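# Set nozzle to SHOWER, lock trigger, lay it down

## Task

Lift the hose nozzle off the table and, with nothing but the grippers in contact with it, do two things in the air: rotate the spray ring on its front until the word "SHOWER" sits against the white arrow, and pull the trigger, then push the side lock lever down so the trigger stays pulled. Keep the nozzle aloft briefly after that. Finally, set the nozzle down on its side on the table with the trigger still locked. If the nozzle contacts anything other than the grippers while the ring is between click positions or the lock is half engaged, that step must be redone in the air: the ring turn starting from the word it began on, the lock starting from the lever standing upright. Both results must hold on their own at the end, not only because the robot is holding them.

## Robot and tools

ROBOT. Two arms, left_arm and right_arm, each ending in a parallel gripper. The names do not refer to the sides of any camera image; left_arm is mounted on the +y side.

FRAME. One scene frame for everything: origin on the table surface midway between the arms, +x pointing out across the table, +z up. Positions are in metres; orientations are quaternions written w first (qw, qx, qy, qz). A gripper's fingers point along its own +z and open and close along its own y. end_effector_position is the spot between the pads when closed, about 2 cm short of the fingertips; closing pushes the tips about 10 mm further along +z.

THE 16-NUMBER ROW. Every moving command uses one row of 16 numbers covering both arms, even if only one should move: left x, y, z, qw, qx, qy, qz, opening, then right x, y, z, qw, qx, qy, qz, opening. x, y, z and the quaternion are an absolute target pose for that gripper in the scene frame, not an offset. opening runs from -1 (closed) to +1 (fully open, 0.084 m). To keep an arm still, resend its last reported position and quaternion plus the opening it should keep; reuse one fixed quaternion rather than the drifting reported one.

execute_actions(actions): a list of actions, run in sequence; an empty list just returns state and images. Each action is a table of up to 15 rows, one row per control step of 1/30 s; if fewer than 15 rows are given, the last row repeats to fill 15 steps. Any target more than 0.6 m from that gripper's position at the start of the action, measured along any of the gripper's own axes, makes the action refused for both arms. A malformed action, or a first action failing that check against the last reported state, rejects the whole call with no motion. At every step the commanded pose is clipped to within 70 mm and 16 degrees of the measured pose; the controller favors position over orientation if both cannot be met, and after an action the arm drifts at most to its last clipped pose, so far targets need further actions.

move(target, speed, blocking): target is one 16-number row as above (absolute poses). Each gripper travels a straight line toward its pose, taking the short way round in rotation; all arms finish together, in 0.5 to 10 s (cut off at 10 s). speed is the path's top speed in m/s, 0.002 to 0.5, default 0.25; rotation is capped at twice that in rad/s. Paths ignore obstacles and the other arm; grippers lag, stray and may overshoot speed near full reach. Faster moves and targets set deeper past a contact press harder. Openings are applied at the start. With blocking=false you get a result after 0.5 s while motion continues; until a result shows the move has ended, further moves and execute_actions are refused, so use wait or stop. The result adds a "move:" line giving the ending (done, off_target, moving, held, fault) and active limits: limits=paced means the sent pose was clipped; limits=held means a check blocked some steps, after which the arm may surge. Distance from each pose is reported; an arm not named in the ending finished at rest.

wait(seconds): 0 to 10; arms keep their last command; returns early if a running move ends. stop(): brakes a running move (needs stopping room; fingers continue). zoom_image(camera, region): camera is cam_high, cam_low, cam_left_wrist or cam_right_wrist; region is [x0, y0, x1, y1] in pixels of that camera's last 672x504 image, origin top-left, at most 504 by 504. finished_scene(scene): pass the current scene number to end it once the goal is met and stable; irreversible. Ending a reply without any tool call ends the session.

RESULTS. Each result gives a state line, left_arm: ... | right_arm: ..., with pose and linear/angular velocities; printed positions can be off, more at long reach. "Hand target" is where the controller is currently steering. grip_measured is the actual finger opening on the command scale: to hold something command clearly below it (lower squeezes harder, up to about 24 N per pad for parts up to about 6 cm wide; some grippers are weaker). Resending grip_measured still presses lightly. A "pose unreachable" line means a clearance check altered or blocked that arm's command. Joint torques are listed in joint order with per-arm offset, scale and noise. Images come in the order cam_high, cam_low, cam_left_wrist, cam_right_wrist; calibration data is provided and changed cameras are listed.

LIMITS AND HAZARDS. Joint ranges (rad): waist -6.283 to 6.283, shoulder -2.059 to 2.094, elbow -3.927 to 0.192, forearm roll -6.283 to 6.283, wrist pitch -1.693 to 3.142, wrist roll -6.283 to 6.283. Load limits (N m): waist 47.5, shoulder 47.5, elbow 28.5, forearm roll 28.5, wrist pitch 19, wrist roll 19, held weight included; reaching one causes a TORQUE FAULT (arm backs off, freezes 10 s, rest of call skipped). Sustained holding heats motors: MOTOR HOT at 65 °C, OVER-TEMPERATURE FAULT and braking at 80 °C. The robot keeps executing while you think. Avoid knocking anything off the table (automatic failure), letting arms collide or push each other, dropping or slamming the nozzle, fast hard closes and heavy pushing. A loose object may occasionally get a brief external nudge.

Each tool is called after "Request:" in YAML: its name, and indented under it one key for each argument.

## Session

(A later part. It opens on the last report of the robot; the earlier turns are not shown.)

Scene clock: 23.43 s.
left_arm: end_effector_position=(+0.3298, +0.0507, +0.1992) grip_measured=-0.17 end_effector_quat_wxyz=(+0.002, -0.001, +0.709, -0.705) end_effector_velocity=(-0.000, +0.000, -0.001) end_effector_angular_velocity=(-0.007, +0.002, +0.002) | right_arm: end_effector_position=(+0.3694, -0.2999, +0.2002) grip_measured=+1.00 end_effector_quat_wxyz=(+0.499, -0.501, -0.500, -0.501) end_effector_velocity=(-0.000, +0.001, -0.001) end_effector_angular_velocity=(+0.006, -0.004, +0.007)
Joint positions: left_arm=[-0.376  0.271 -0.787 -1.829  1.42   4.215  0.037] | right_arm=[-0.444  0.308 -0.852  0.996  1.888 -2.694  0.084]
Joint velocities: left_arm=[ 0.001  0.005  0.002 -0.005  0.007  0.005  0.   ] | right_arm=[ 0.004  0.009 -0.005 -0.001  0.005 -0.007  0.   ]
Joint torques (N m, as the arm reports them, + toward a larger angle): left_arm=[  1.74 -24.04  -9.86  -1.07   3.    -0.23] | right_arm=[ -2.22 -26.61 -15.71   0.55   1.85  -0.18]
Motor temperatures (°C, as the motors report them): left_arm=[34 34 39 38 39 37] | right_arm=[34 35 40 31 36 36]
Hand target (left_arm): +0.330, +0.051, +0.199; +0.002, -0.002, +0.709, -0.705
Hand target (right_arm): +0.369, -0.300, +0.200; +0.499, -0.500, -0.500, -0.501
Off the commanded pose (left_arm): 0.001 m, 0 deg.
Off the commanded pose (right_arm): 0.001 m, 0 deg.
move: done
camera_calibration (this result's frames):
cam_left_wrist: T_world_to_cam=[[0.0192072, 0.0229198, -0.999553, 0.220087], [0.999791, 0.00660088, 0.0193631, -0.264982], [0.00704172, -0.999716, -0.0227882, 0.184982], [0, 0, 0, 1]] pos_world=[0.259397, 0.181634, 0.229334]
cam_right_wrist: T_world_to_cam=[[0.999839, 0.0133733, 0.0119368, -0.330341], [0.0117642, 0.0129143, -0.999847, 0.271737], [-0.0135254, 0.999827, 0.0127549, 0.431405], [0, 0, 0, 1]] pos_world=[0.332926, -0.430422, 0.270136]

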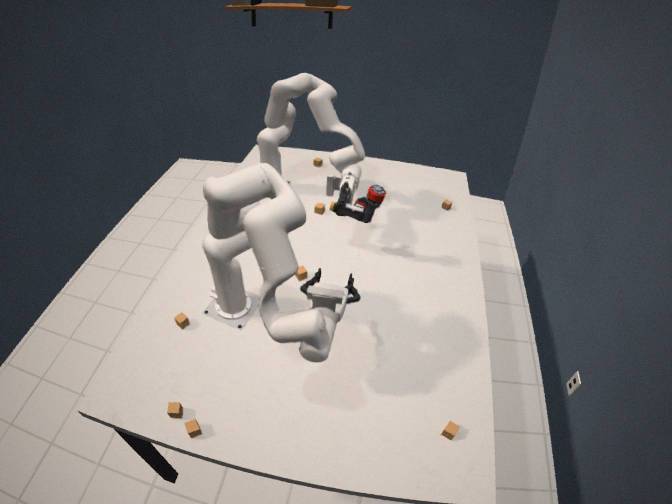

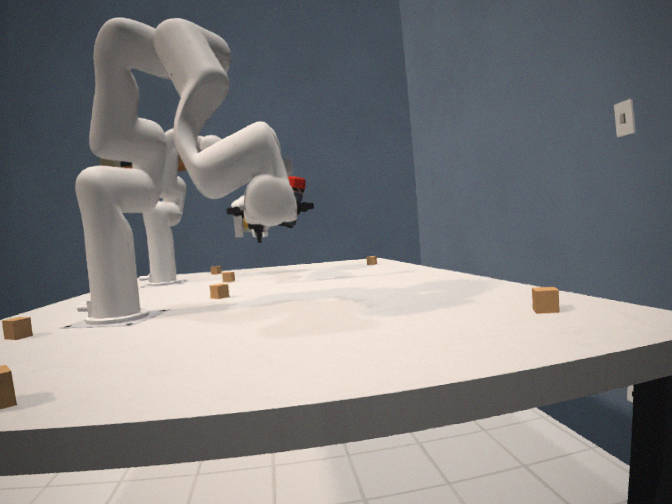

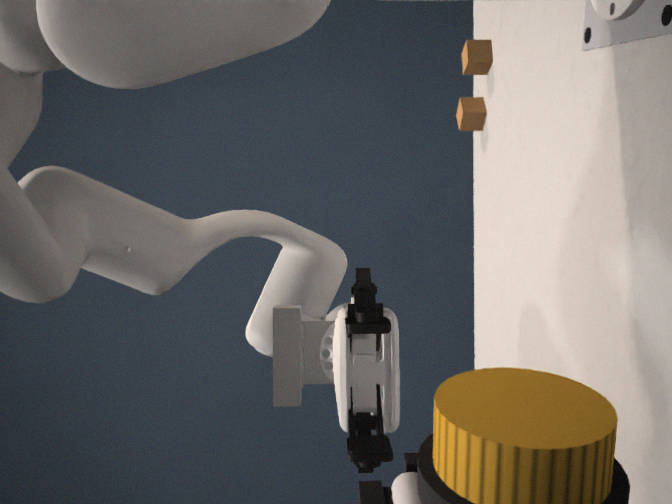

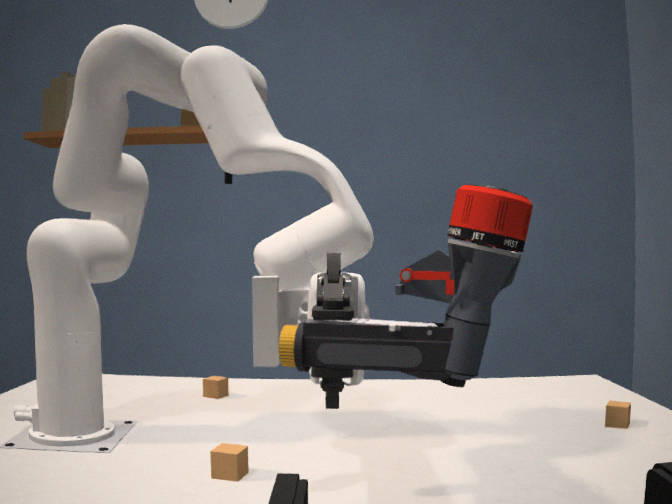

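Request:
move:
  target: [0.33,0.05,0.2,0.0739,0.0739,0.7032,-0.7032,-1,0.43,-0.12,0.2,0.5,-0.5,-0.5,-0.5,-1]
  speed: 0.2

Request:
zoom_image:
  camera: "cam_high"
  region: [310,150,430,260]

Scene clock: 26.10 s.
left_arm: end_effector_position=(+0.3300, +0.0500, +0.2000) grip_measured=-0.17 end_effector_quat_wxyz=(+0.074, +0.074, +0.703, -0.703) end_effector_velocity=(-0.000, -0.000, +0.000) end_effector_angular_velocity=(-0.000, -0.001, -0.000) | right_arm: end_effector_position=(+0.4293, -0.1202, +0.2001) grip_measured=-1.00 end_effector_quat_wxyz=(+0.500, -0.500, -0.500, -0.500) end_effector_velocity=(+0.001, +0.002, +0.000) end_effector_angular_velocity=(-0.000, -0.002, +0.001)
Joint positions: left_arm=[-0.375  0.276 -0.792 -1.827  1.428  4.423  0.037] | right_arm=[ 0.065  0.271 -0.784  1.448  1.641 -2.633  0.   ]
Joint velocities: left_arm=[-0.     0.     0.    -0.     0.     0.001 -0.   ] | right_arm=[ 0.006  0.002 -0.004  0.005 -0.002  0.     0.   ]
Joint torques (N m, as the arm reports them, + toward a larger angle): left_arm=[  1.88 -23.96  -9.94  -1.1    3.01  -0.4 ] | right_arm=[ -2.24 -26.19 -16.57   0.95   1.62  -0.26]
Motor temperatures (°C, as the motors report them): left_arm=[34 34 39 38 39 37] | right_arm=[34 35 39 31 36 36]
Hand target (left_arm): +0.330, +0.050, +0.200; +0.074, +0.074, +0.703, -0.703
Hand target (right_arm): +0.429, -0.120, +0.200; +0.500, -0.500, -0.500, -0.500
Off the commanded pose (left_arm): 0.000 m, 0 deg.
Off the commanded pose (right_arm): 0.001 m, 0 deg.
move: done
camera_calibration (this result's frames):
cam_left_wrist: T_world_to_cam=[[0.226069, 0.0172499, -0.973959, 0.147823], [0.974092, 0.00229756, 0.22614, -0.297859], [0.00613863, -0.999849, -0.0162836, 0.183272], [0, 0, 0, 1]] pos_world=[0.255599, 0.181379, 0.214315]
cam_right_wrist: T_world_to_cam=[[0.999816, 0.0161451, 0.0103243, -0.391942], [0.0100915, 0.0144335, -0.999845, 0.26957], [-0.0162916, 0.999765, 0.014268, 0.253386], [0, 0, 0, 1]] pos_world=[0.393278, -0.25089, 0.269959]

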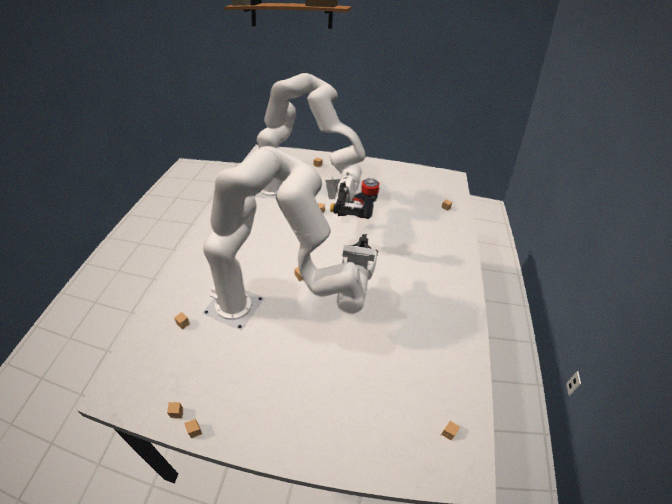

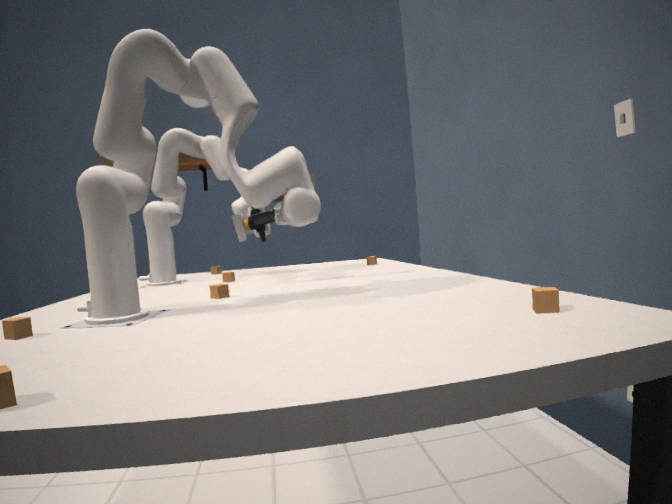

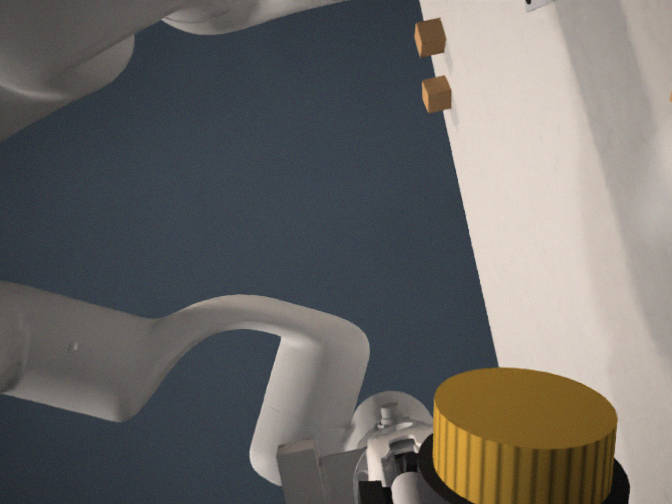

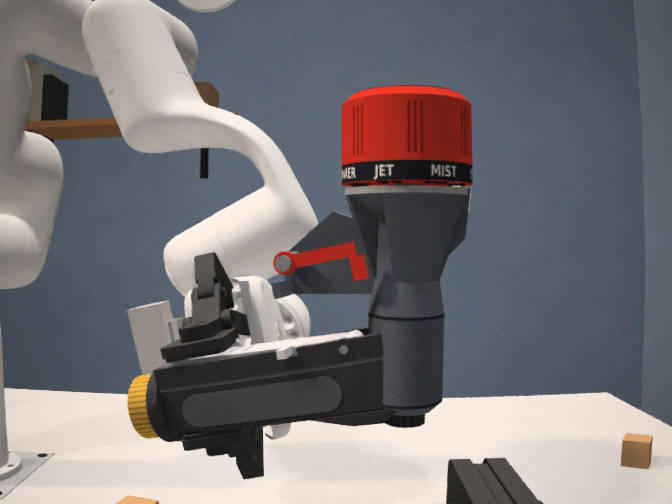

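Region (310, 150, 430, 260) of cam_high's 672x504 image, scaled by 4.200, with more detail than that image has; it fills the top 462 rows of this view, and the rest is white.

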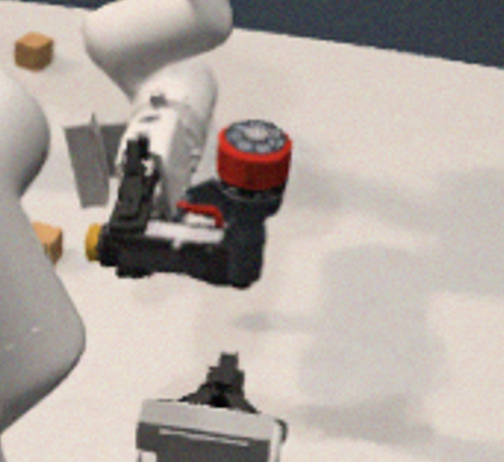

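Request:
move:
  target: [0.33,0.05,0.2,0.0739,0.0739,0.7032,-0.7032,-1,0.38,-0.15,0.42,0,1,0,0,1]

Request:
move:
  target: [0.33,0.05,0.2,0.0739,0.0739,0.7032,-0.7032,-1,0.34,-0.02,0.42,0,1,0,0,1]

Scene clock: 32.43 s.
left_arm: end_effector_position=(+0.3300, +0.0500, +0.2000) grip_measured=-0.17 end_effector_quat_wxyz=(+0.074, +0.074, +0.703, -0.703) end_effector_velocity=(-0.000, -0.000, +0.000) end_effector_angular_velocity=(-0.001, -0.000, -0.001) | right_arm: end_effector_position=(+0.3798, -0.1505, +0.4199) grip_measured=+1.00 end_effector_quat_wxyz=(-0.001, +1.000, +0.001, -0.001) end_effector_velocity=(-0.000, +0.000, +0.001) end_effector_angular_velocity=(-0.005, +0.006, -0.003)
Joint positions: left_arm=[-0.375  0.276 -0.792 -1.827  1.428  4.423  0.037] | right_arm=[ 0.66  -0.258 -1.426  0.002  1.684  0.452  0.084]
Joint velocities: left_arm=[-0.    -0.    -0.     0.     0.001 -0.     0.   ] | right_arm=[ 0.001  0.008 -0.014 -0.002  0.014  0.004 -0.   ]
Joint torques (N m, as the arm reports them, + toward a larger angle): left_arm=[  1.78 -23.92 -10.01  -1.11   3.13  -0.2 ] | right_arm=[ -3.01 -18.5  -23.2   -0.55  -2.12  -0.36]
Motor temperatures (°C, as the motors report them): left_arm=[34 34 39 38 39 37] | right_arm=[34 35 40 31 36 36]
Hand target (left_arm): +0.330, +0.050, +0.200; +0.074, +0.074, +0.703, -0.703
Hand target (right_arm): +0.380, -0.150, +0.420; -0.001, +1.000, +0.001, -0.001
Off the commanded pose (left_arm): 0.000 m, 0 deg.
Off the commanded pose (right_arm): 0.000 m, 0 deg.
move: done
camera_calibration (this result's frames):
cam_left_wrist: T_world_to_cam=[[0.226179, 0.0172448, -0.973933, 0.147781], [0.974066, 0.00228098, 0.226251, -0.297871], [0.00612317, -0.999849, -0.0162817, 0.183282], [0, 0, 0, 1]] pos_world=[0.255599, 0.181386, 0.214306]
cam_right_wrist: T_world_to_cam=[[0.0125677, -0.999755, -0.018247, -0.110125], [-0.999845, -0.0123392, -0.0125802, 0.45526], [0.012352, 0.0184023, -0.999754, 0.546988], [0, 0, 0, 1]] pos_world=[0.449817, -0.114546, 0.550571]

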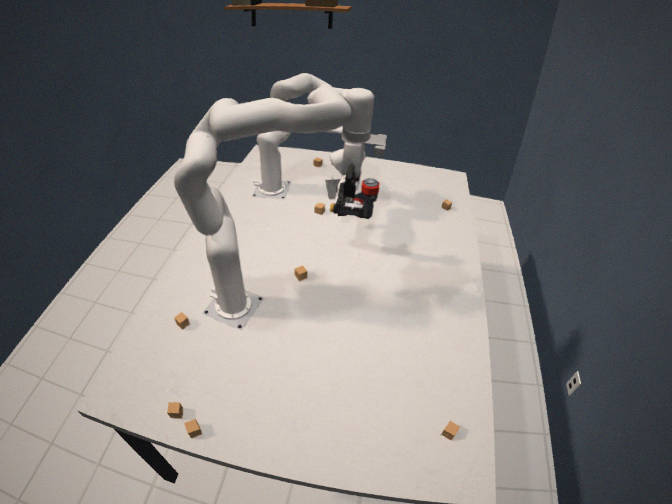

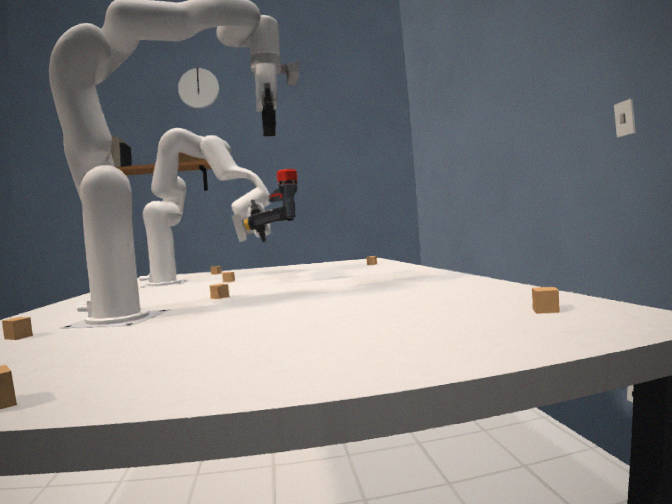

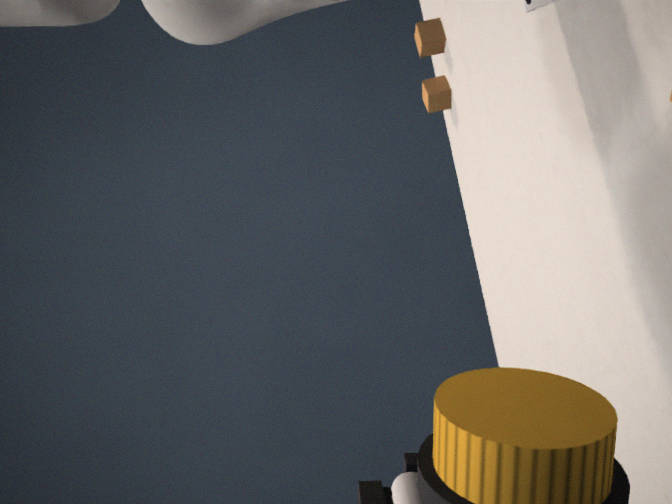

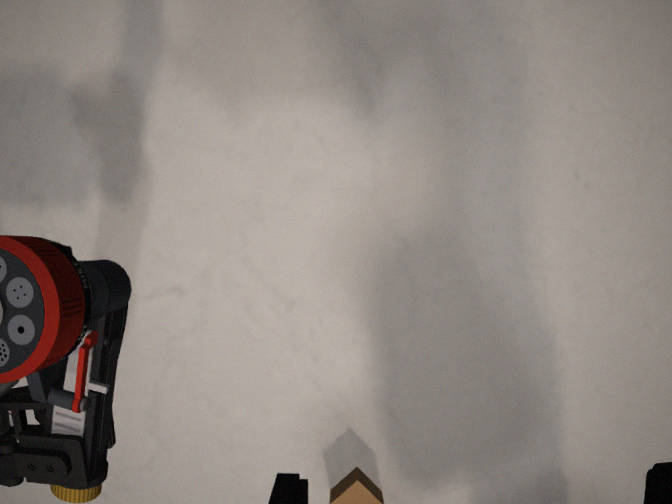

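Scene clock: 33.60 s.
left_arm: end_effector_position=(+0.3300, +0.0500, +0.2000) grip_measured=-0.17 end_effector_quat_wxyz=(+0.074, +0.074, +0.703, -0.703) end_effector_velocity=(+0.000, +0.000, -0.000) end_effector_angular_velocity=(+0.000, -0.000, +0.000) | right_arm: end_effector_position=(+0.3397, -0.0206, +0.4202) grip_measured=+1.00 end_effector_quat_wxyz=(-0.000, +1.000, -0.000, +0.000) end_effector_velocity=(-0.000, +0.003, -0.000) end_effector_angular_velocity=(-0.002, +0.002, +0.001)
Joint positions: left_arm=[-0.375  0.276 -0.792 -1.827  1.428  4.423  0.037] | right_arm=[ 0.98  -0.111 -1.574  0.001  1.684  0.773  0.084]
Joint velocities: left_arm=[ 0.001  0.    -0.     0.001  0.    -0.    -0.   ] | right_arm=[ 0.005  0.008 -0.009 -0.     0.004  0.004  0.   ]
Joint torques (N m, as the arm reports them, + toward a larger angle): left_arm=[  1.87 -23.7  -10.01  -1.16   3.05  -0.3 ] | right_arm=[ -2.48 -22.44 -23.39  -0.71  -2.19  -0.1 ]
Motor temperatures (°C, as the motors report them): left_arm=[34 34 39 38 39 37] | right_arm=[34 35 40 31 36 36]
Hand target (left_arm): +0.330, +0.050, +0.200; +0.074, +0.074, +0.703, -0.703
Hand target (right_arm): +0.340, -0.020, +0.420; -0.000, +1.000, +0.000, -0.000
Off the commanded pose (left_arm): 0.000 m, 0 deg.
Off the commanded pose (right_arm): 0.001 m, 0 deg.
move: done
camera_calibration (this result's frames):
cam_left_wrist: T_world_to_cam=[[0.226179, 0.017245, -0.973933, 0.147781], [0.974066, 0.0022809, 0.226251, -0.297871], [0.00612313, -0.999849, -0.0162819, 0.183282], [0, 0, 0, 1]] pos_world=[0.255599, 0.181386, 0.214306]
cam_right_wrist: T_world_to_cam=[[0.00976797, -0.999802, -0.0173443, 0.0207793], [-0.999858, -0.00952787, -0.0138726, 0.417384], [0.0137046, 0.0174774, -0.999753, 0.544901], [0, 0, 0, 1]] pos_world=[0.409654, 0.0152285, 0.550917]

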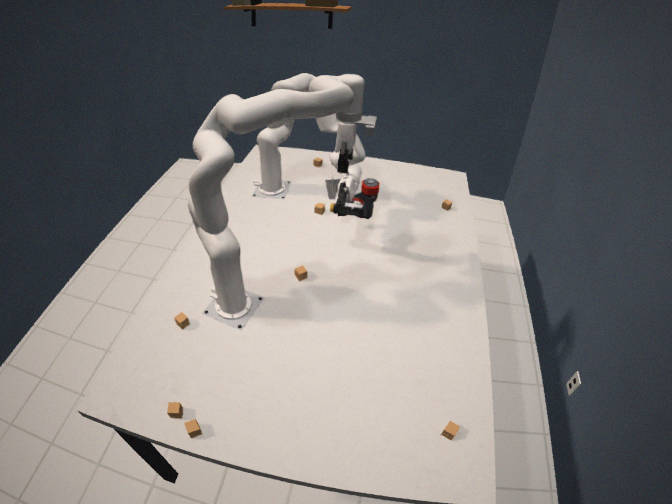

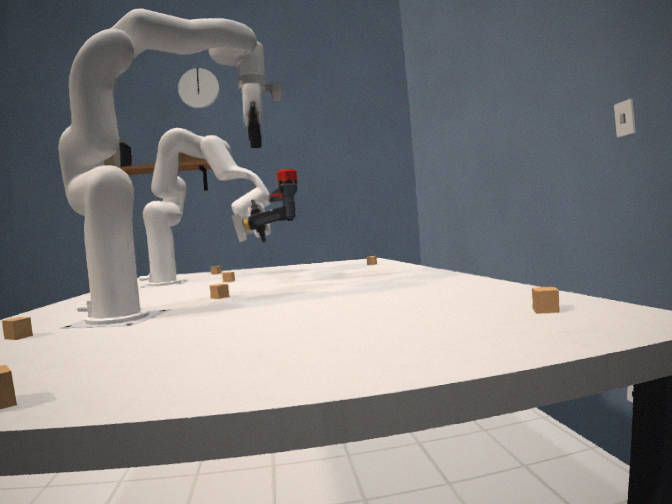

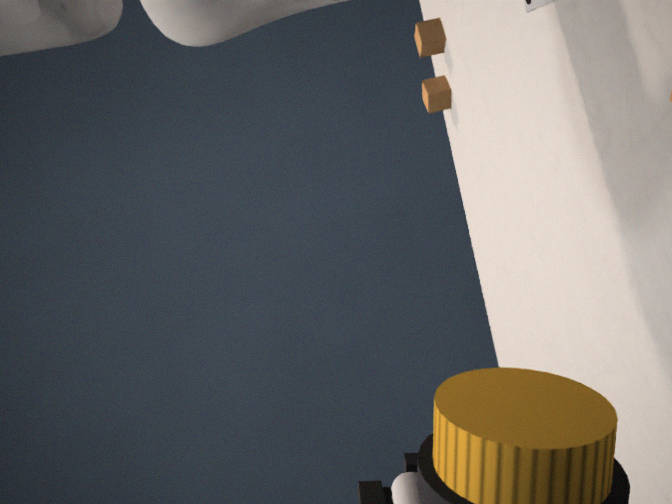

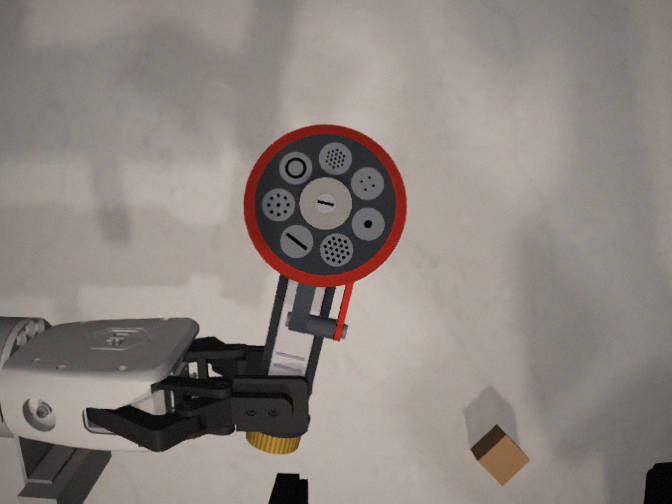

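Request:
move:
  target: [0.33,0.05,0.2,0.0739,0.0739,0.7032,-0.7032,-1,0.428,0.022,0.39,0,0.6428,-0.766,0,1]
  speed: 0.4

Request:
move:
  target: [0.33,0.05,0.2,0.0739,0.0739,0.7032,-0.7032,-1,0.428,0.022,0.325,0,0.6428,-0.766,0,1]
  speed: 0.05

Request:
zoom_image:
  camera: "cam_low"
  region: [230,120,340,250]

Scene clock: 37.60 s.
left_arm: end_effector_position=(+0.3300, +0.0500, +0.2000) grip_measured=-0.17 end_effector_quat_wxyz=(+0.074, +0.074, +0.703, -0.703) end_effector_velocity=(-0.000, -0.000, -0.000) end_effector_angular_velocity=(+0.001, +0.000, +0.000) | right_arm: end_effector_position=(+0.4278, +0.0223, +0.3904) grip_measured=+1.00 end_effector_quat_wxyz=(-0.000, +0.643, -0.766, -0.000) end_effector_velocity=(+0.001, +0.000, +0.000) end_effector_angular_velocity=(-0.002, +0.001, -0.012)
Joint positions: left_arm=[-0.375  0.276 -0.792 -1.827  1.428  4.423  0.037] | right_arm=[ 0.921  0.215 -1.877  0.     1.661  2.459  0.084]
Joint velocities: left_arm=[-0.001  0.     0.    -0.    -0.001 -0.    -0.   ] | right_arm=[ 0.     0.006 -0.009 -0.001  0.006  0.012 -0.   ]
Joint torques (N m, as the arm reports them, + toward a larger angle): left_arm=[  1.96 -23.83 -10.03  -1.16   2.97  -0.33] | right_arm=[ -1.79 -31.29 -23.67  -0.79  -2.11  -0.17]
Motor temperatures (°C, as the motors report them): left_arm=[34 35 39 38 39 37] | right_arm=[34 35 40 31 36 36]
Hand target (left_arm): +0.330, +0.050, +0.200; +0.074, +0.074, +0.703, -0.703
Hand target (right_arm): +0.428, +0.022, +0.390; +0.000, -0.643, +0.766, -0.000
Off the commanded pose (left_arm): 0.000 m, 0 deg.
Off the commanded pose (right_arm): 0.001 m, 0 deg.
move: done
camera_calibration (this result's frames):
cam_left_wrist: T_world_to_cam=[[0.226179, 0.017245, -0.973933, 0.147781], [0.974066, 0.00228088, 0.226251, -0.297871], [0.00612313, -0.999849, -0.0162819, 0.183282], [0, 0, 0, 1]] pos_world=[0.255599, 0.181386, 0.214306]
cam_right_wrist: T_world_to_cam=[[-0.986562, 0.162521, -0.0168126, 0.462414], [0.162752, 0.986576, -0.013384, -0.014373], [0.0144117, -0.0159405, -0.999769, 0.513531], [0, 0, 0, 1]] pos_world=[0.451139, -0.0527862, 0.520995]

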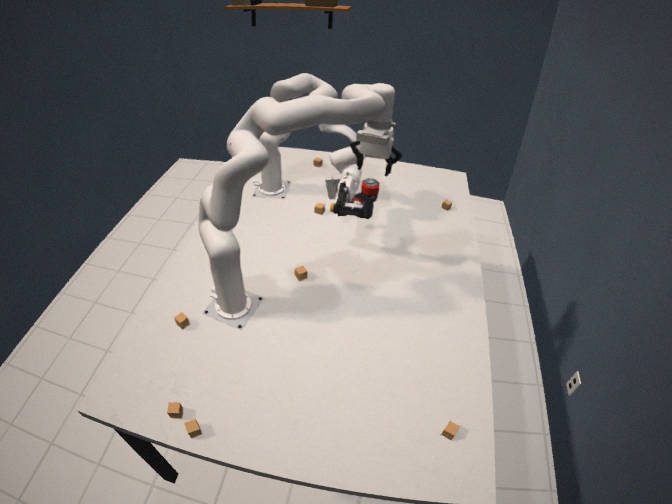

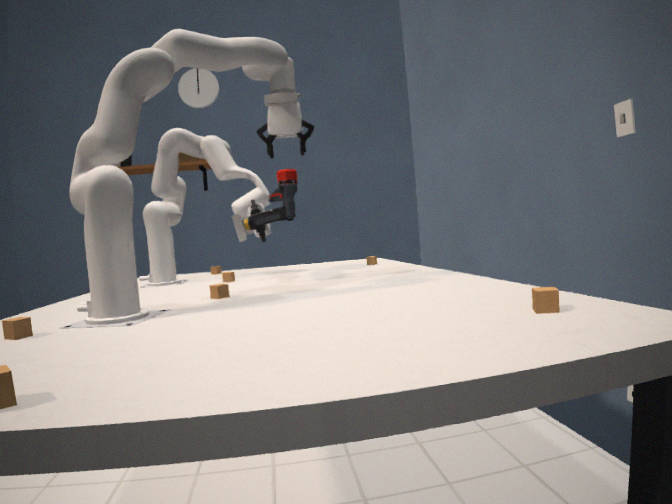

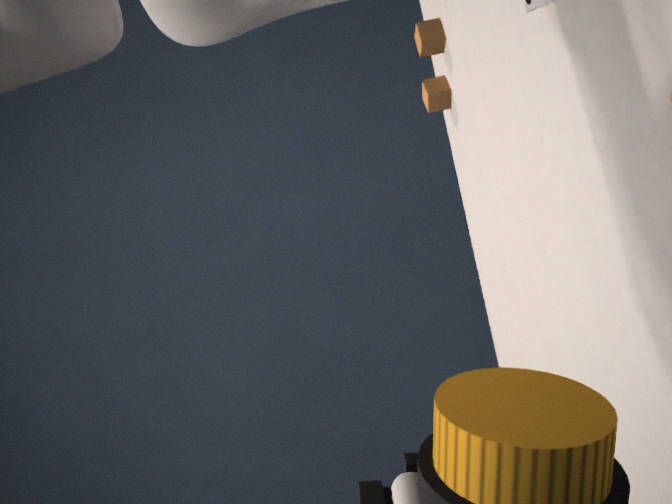

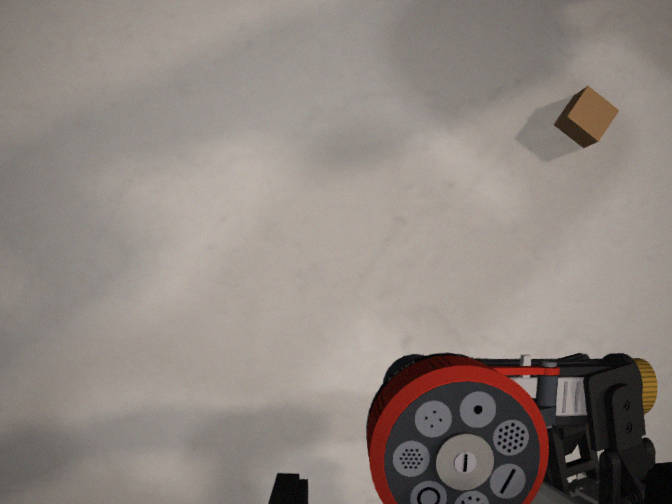

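Scene clock: 39.27 s.
left_arm: end_effector_position=(+0.3300, +0.0500, +0.2000) grip_measured=-0.17 end_effector_quat_wxyz=(+0.074, +0.074, +0.703, -0.703) end_effector_velocity=(+0.000, -0.000, +0.000) end_effector_angular_velocity=(-0.000, -0.000, -0.000) | right_arm: end_effector_position=(+0.4281, +0.0221, +0.3254) grip_measured=+1.00 end_effector_quat_wxyz=(-0.000, +0.643, -0.766, -0.000) end_effector_velocity=(+0.000, +0.000, -0.002) end_effector_angular_velocity=(+0.002, -0.002, +0.000)
Joint positions: left_arm=[-0.375  0.276 -0.792 -1.827  1.428  4.423  0.037] | right_arm=[ 0.92   0.159 -1.615  0.     1.455  2.459  0.084]
Joint velocities: left_arm=[ 0. -0. -0.  0.  0.  0.  0.] | right_arm=[-0.    -0.003  0.01   0.    -0.011 -0.     0.   ]
Joint torques (N m, as the arm reports them, + toward a larger angle): left_arm=[  1.66 -23.82  -9.82  -1.15   3.04  -0.31] | right_arm=[ -2.7  -31.45 -24.36  -1.07  -1.94  -0.14]
Motor temperatures (°C, as the motors report them): left_arm=[34 35 39 38 39 37] | right_arm=[34 35 40 31 36 36]
Hand target (left_arm): +0.330, +0.050, +0.200; +0.074, +0.074, +0.703, -0.703
Hand target (right_arm): +0.428, +0.022, +0.325; -0.000, -0.643, +0.766, +0.000
Off the commanded pose (left_arm): 0.000 m, 0 deg.
Off the commanded pose (right_arm): 0.000 m, 0 deg.
move: done
camera_calibration (this result's frames):
cam_left_wrist: T_world_to_cam=[[0.226179, 0.0172449, -0.973933, 0.147781], [0.974066, 0.00228099, 0.226251, -0.297871], [0.00612319, -0.999849, -0.0162817, 0.183282], [0, 0, 0, 1]] pos_world=[0.255599, 0.181386, 0.214306]
cam_right_wrist: T_world_to_cam=[[-0.986387, 0.1636, -0.0166042, 0.461462], [0.163831, 0.986394, -0.0136475, -0.0154268], [0.0141456, -0.016182, -0.999769, 0.448716], [0, 0, 0, 1]] pos_world=[0.45136, -0.0530171, 0.456064]

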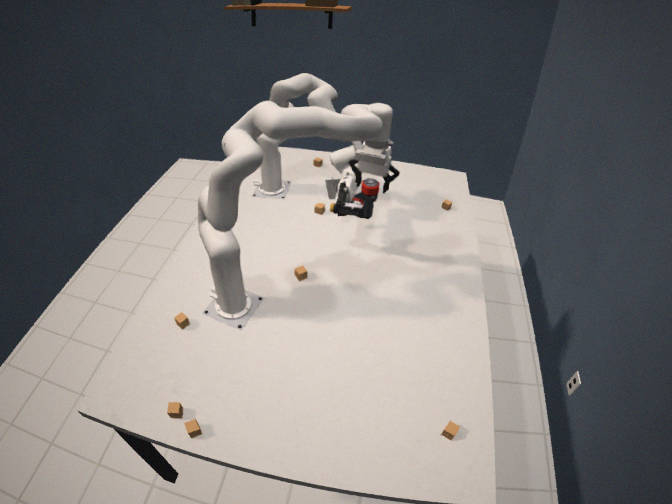

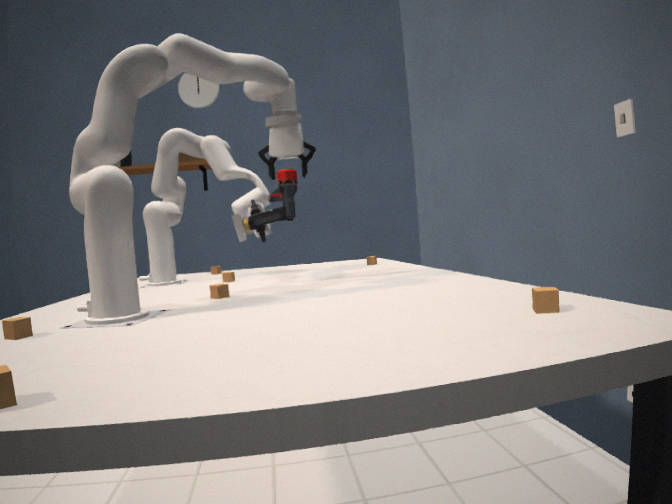

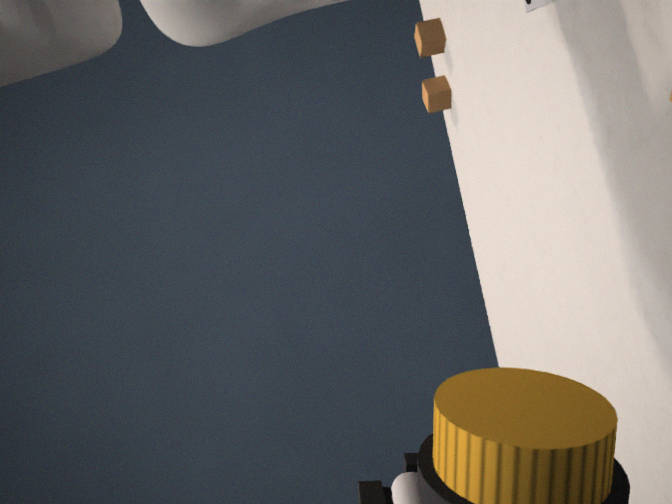

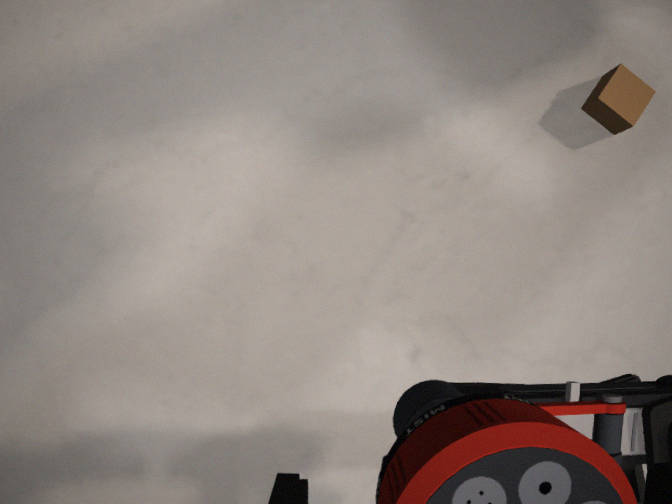

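Region (230, 120, 340, 250) of cam_low's 672x504 image, scaled by 3.877, with more detail than that image has; it fills the left 426 columns of this view, and the rest is white.

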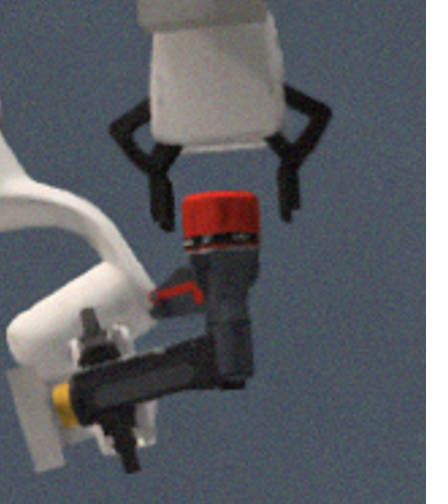

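Request:
execute_actions:
  actions:
    - [[0.33,0.05,0.2,0.0739,0.0739,0.7032,-0.7032,-1,0.424,0.020,0.32,0,0.6428,-0.766,0,1]]
    - [[0.33,0.05,0.2,0.0739,0.0739,0.7032,-0.7032,-1,0.424,0.020,0.32,0,0.6428,-0.766,0,0.5]]
    - [[0.33,0.05,0.2,0.0739,0.0739,0.7032,-0.7032,-1,0.424,0.020,0.32,0,0.6428,-0.766,0,0.1]]
    - [[0.33,0.05,0.2,0.0739,0.0739,0.7032,-0.7032,-1,0.424,0.020,0.32,0,0.6428,-0.766,0,-0.4]]

Request:
move:
  target: [0.33,0.05,0.2,0.0739,0.0739,0.7032,-0.7032,-1,0.424,0.020,0.32,0,0.9114,-0.4115,0,-0.4]
  speed: 0.2

Scene clock: 42.70 s.
left_arm: end_effector_position=(+0.3300, +0.0500, +0.2000) grip_measured=-0.17 end_effector_quat_wxyz=(+0.074, +0.074, +0.703, -0.703) end_effector_velocity=(+0.000, +0.000, +0.000) end_effector_angular_velocity=(-0.000, +0.000, +0.001) | right_arm: end_effector_position=(+0.4240, +0.0200, +0.3200) grip_measured=+0.32 end_effector_quat_wxyz=(+0.000, +0.643, -0.766, -0.000) end_effector_velocity=(+0.000, +0.000, +0.001) end_effector_angular_velocity=(+0.001, -0.001, -0.000)
Joint positions: left_arm=[-0.375  0.276 -0.792 -1.827  1.428  4.423  0.037] | right_arm=[ 0.922  0.141 -1.575  0.     1.435  2.461  0.058]
Joint velocities: left_arm=[ 0.001 -0.     0.     0.     0.001 -0.     0.   ] | right_arm=[-0.    -0.    -0.001 -0.    -0.     0.     0.   ]
Joint torques (N m, as the arm reports them, + toward a larger angle): left_arm=[  1.4  -24.24  -9.86  -0.88   3.45  -0.22] | right_arm=[ -3.22 -30.13 -24.5   -1.32  -2.53  -0.22]
Motor temperatures (°C, as the motors report them): left_arm=[34 35 39 38 39 37] | right_arm=[34 35 41 31 36 36]
Hand target (left_arm): +0.330, +0.050, +0.200; +0.074, +0.074, +0.703, -0.703
Hand target (right_arm): +0.424, +0.020, +0.320; -0.000, -0.643, +0.766, -0.000
Off the commanded pose (left_arm): 0.000 m, 0 deg.
Off the commanded pose (right_arm): 0.000 m, 0 deg.
camera_calibration (this result's frames):
cam_left_wrist: T_world_to_cam=[[0.226126, 0.0173256, -0.973944, 0.147765], [0.974078, 0.00236306, 0.226199, -0.297891], [0.00622054, -0.999847, -0.0163422, 0.183281], [0, 0, 0, 1]] pos_world=[0.255616, 0.181397, 0.214293]
cam_right_wrist: T_world_to_cam=[[-0.98639, 0.163601, -0.0164273, 0.457589], [0.163831, 0.986392, -0.0137886, -0.012743], [0.0139479, -0.0162923, -0.99977, 0.443433], [0, 0, 0, 1]] pos_world=[0.447264, -0.0550679, 0.450672]

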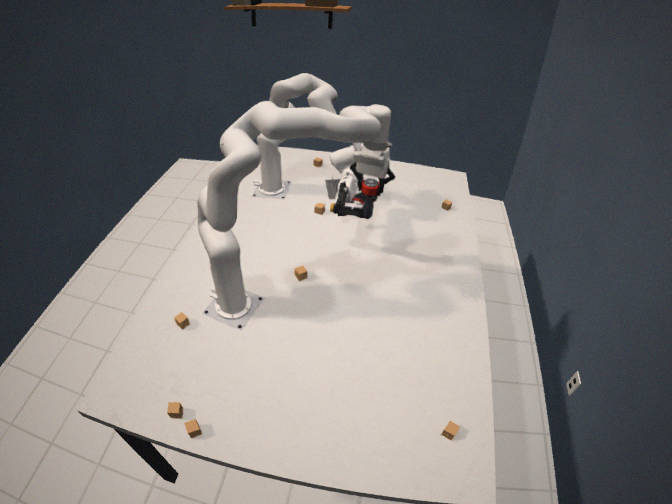

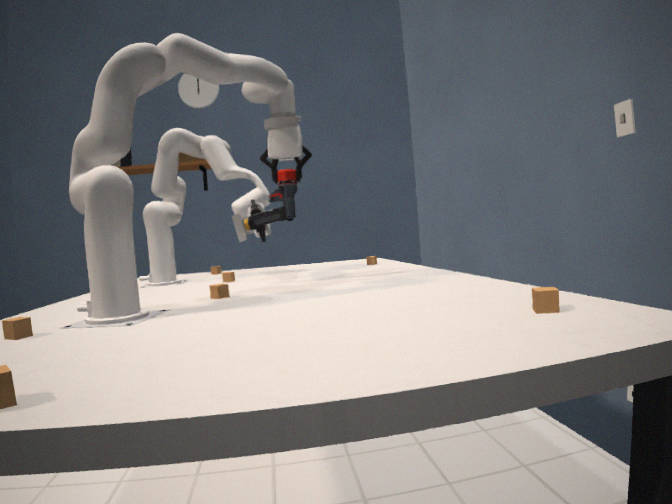

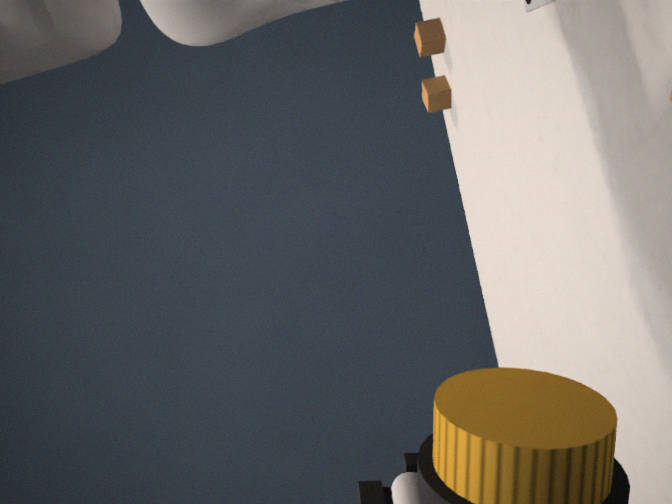

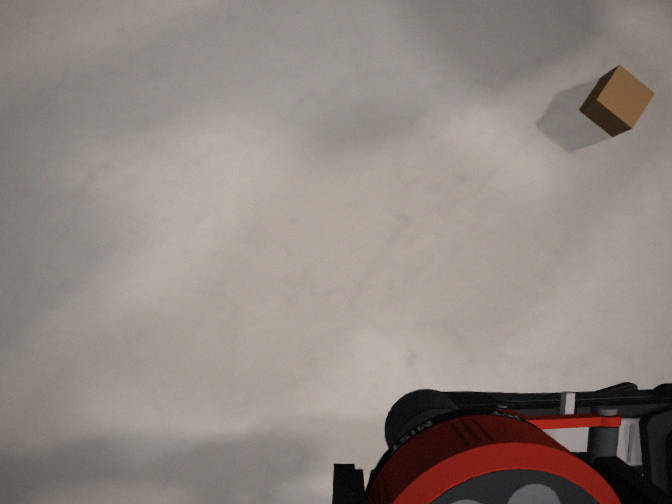

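Scene clock: 45.43 s.
left_arm: end_effector_position=(+0.3299, +0.0499, +0.2000) grip_measured=-0.17 end_effector_quat_wxyz=(+0.074, +0.074, +0.703, -0.703) end_effector_velocity=(-0.001, -0.001, +0.000) end_effector_angular_velocity=(-0.001, +0.000, -0.002) | right_arm: end_effector_position=(+0.4241, +0.0201, +0.3201) grip_measured=+0.32 end_effector_quat_wxyz=(-0.000, +0.911, -0.412, +0.000) end_effector_velocity=(-0.000, -0.000, -0.000) end_effector_angular_velocity=(-0.001, +0.001, +0.010)
Joint positions: left_arm=[-0.375  0.276 -0.792 -1.827  1.428  4.423  0.037] | right_arm=[ 0.922  0.141 -1.576 -0.     1.434  1.565  0.058]
Joint velocities: left_arm=[-0.001  0.     0.    -0.     0.001  0.     0.   ] | right_arm=[-0.001 -0.     0.001  0.     0.001 -0.011 -0.   ]
Joint torques (N m, as the arm reports them, + toward a larger angle): left_arm=[  3.87 -23.25 -10.28  -1.75   1.12  -0.17] | right_arm=[ -1.25 -30.73 -22.5    0.11   0.73  -0.36]
Motor temperatures (°C, as the motors report them): left_arm=[34 35 39 38 39 37] | right_arm=[34 35 41 31 36 36]
Hand target (left_arm): +0.330, +0.050, +0.200; +0.074, +0.074, +0.703, -0.703
Hand target (right_arm): +0.424, +0.020, +0.320; +0.000, +0.911, -0.412, +0.000
Off the commanded pose (left_arm): 0.000 m, 0 deg.
Off the commanded pose (right_arm): 0.000 m, 0 deg.
move: done
camera_calibration (this result's frames):
cam_left_wrist: T_world_to_cam=[[0.226166, 0.0171245, -0.973938, 0.147821], [0.974071, 0.00204535, 0.226232, -0.297768], [0.00586615, -0.999851, -0.0162179, 0.183288], [0, 0, 0, 1]] pos_world=[0.25554, 0.181339, 0.214306]
cam_right_wrist: T_world_to_cam=[[-0.743962, -0.668008, -0.0169134, 0.371725], [-0.667865, 0.744153, -0.0138397, 0.344747], [0.0218312, 0.000999682, -0.999761, 0.439814], [0, 0, 0, 1]] pos_world=[0.497192, -0.00866961, 0.450767]

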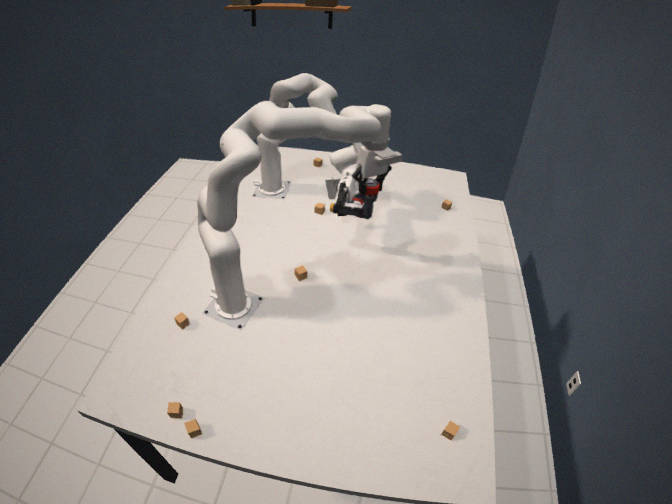

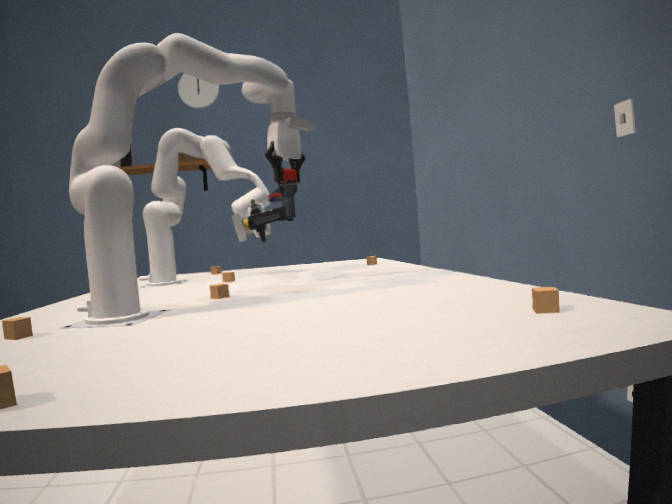

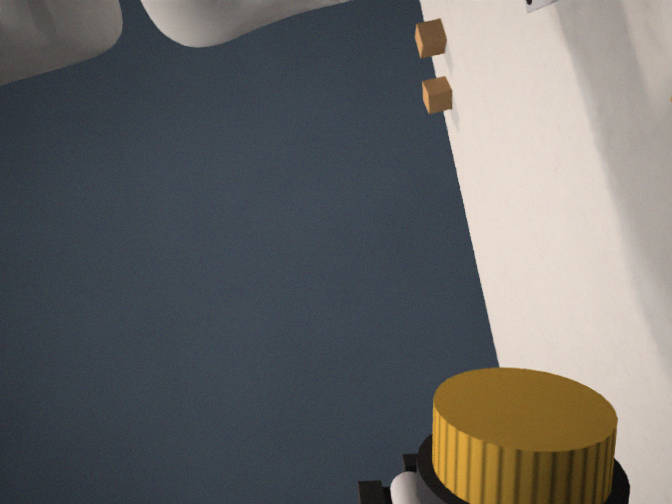

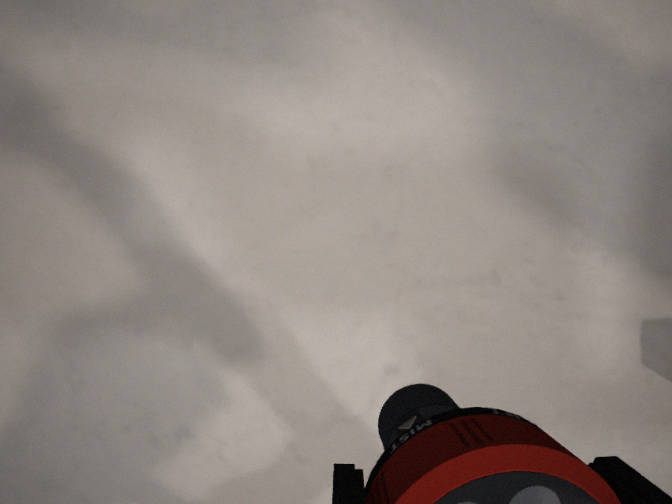

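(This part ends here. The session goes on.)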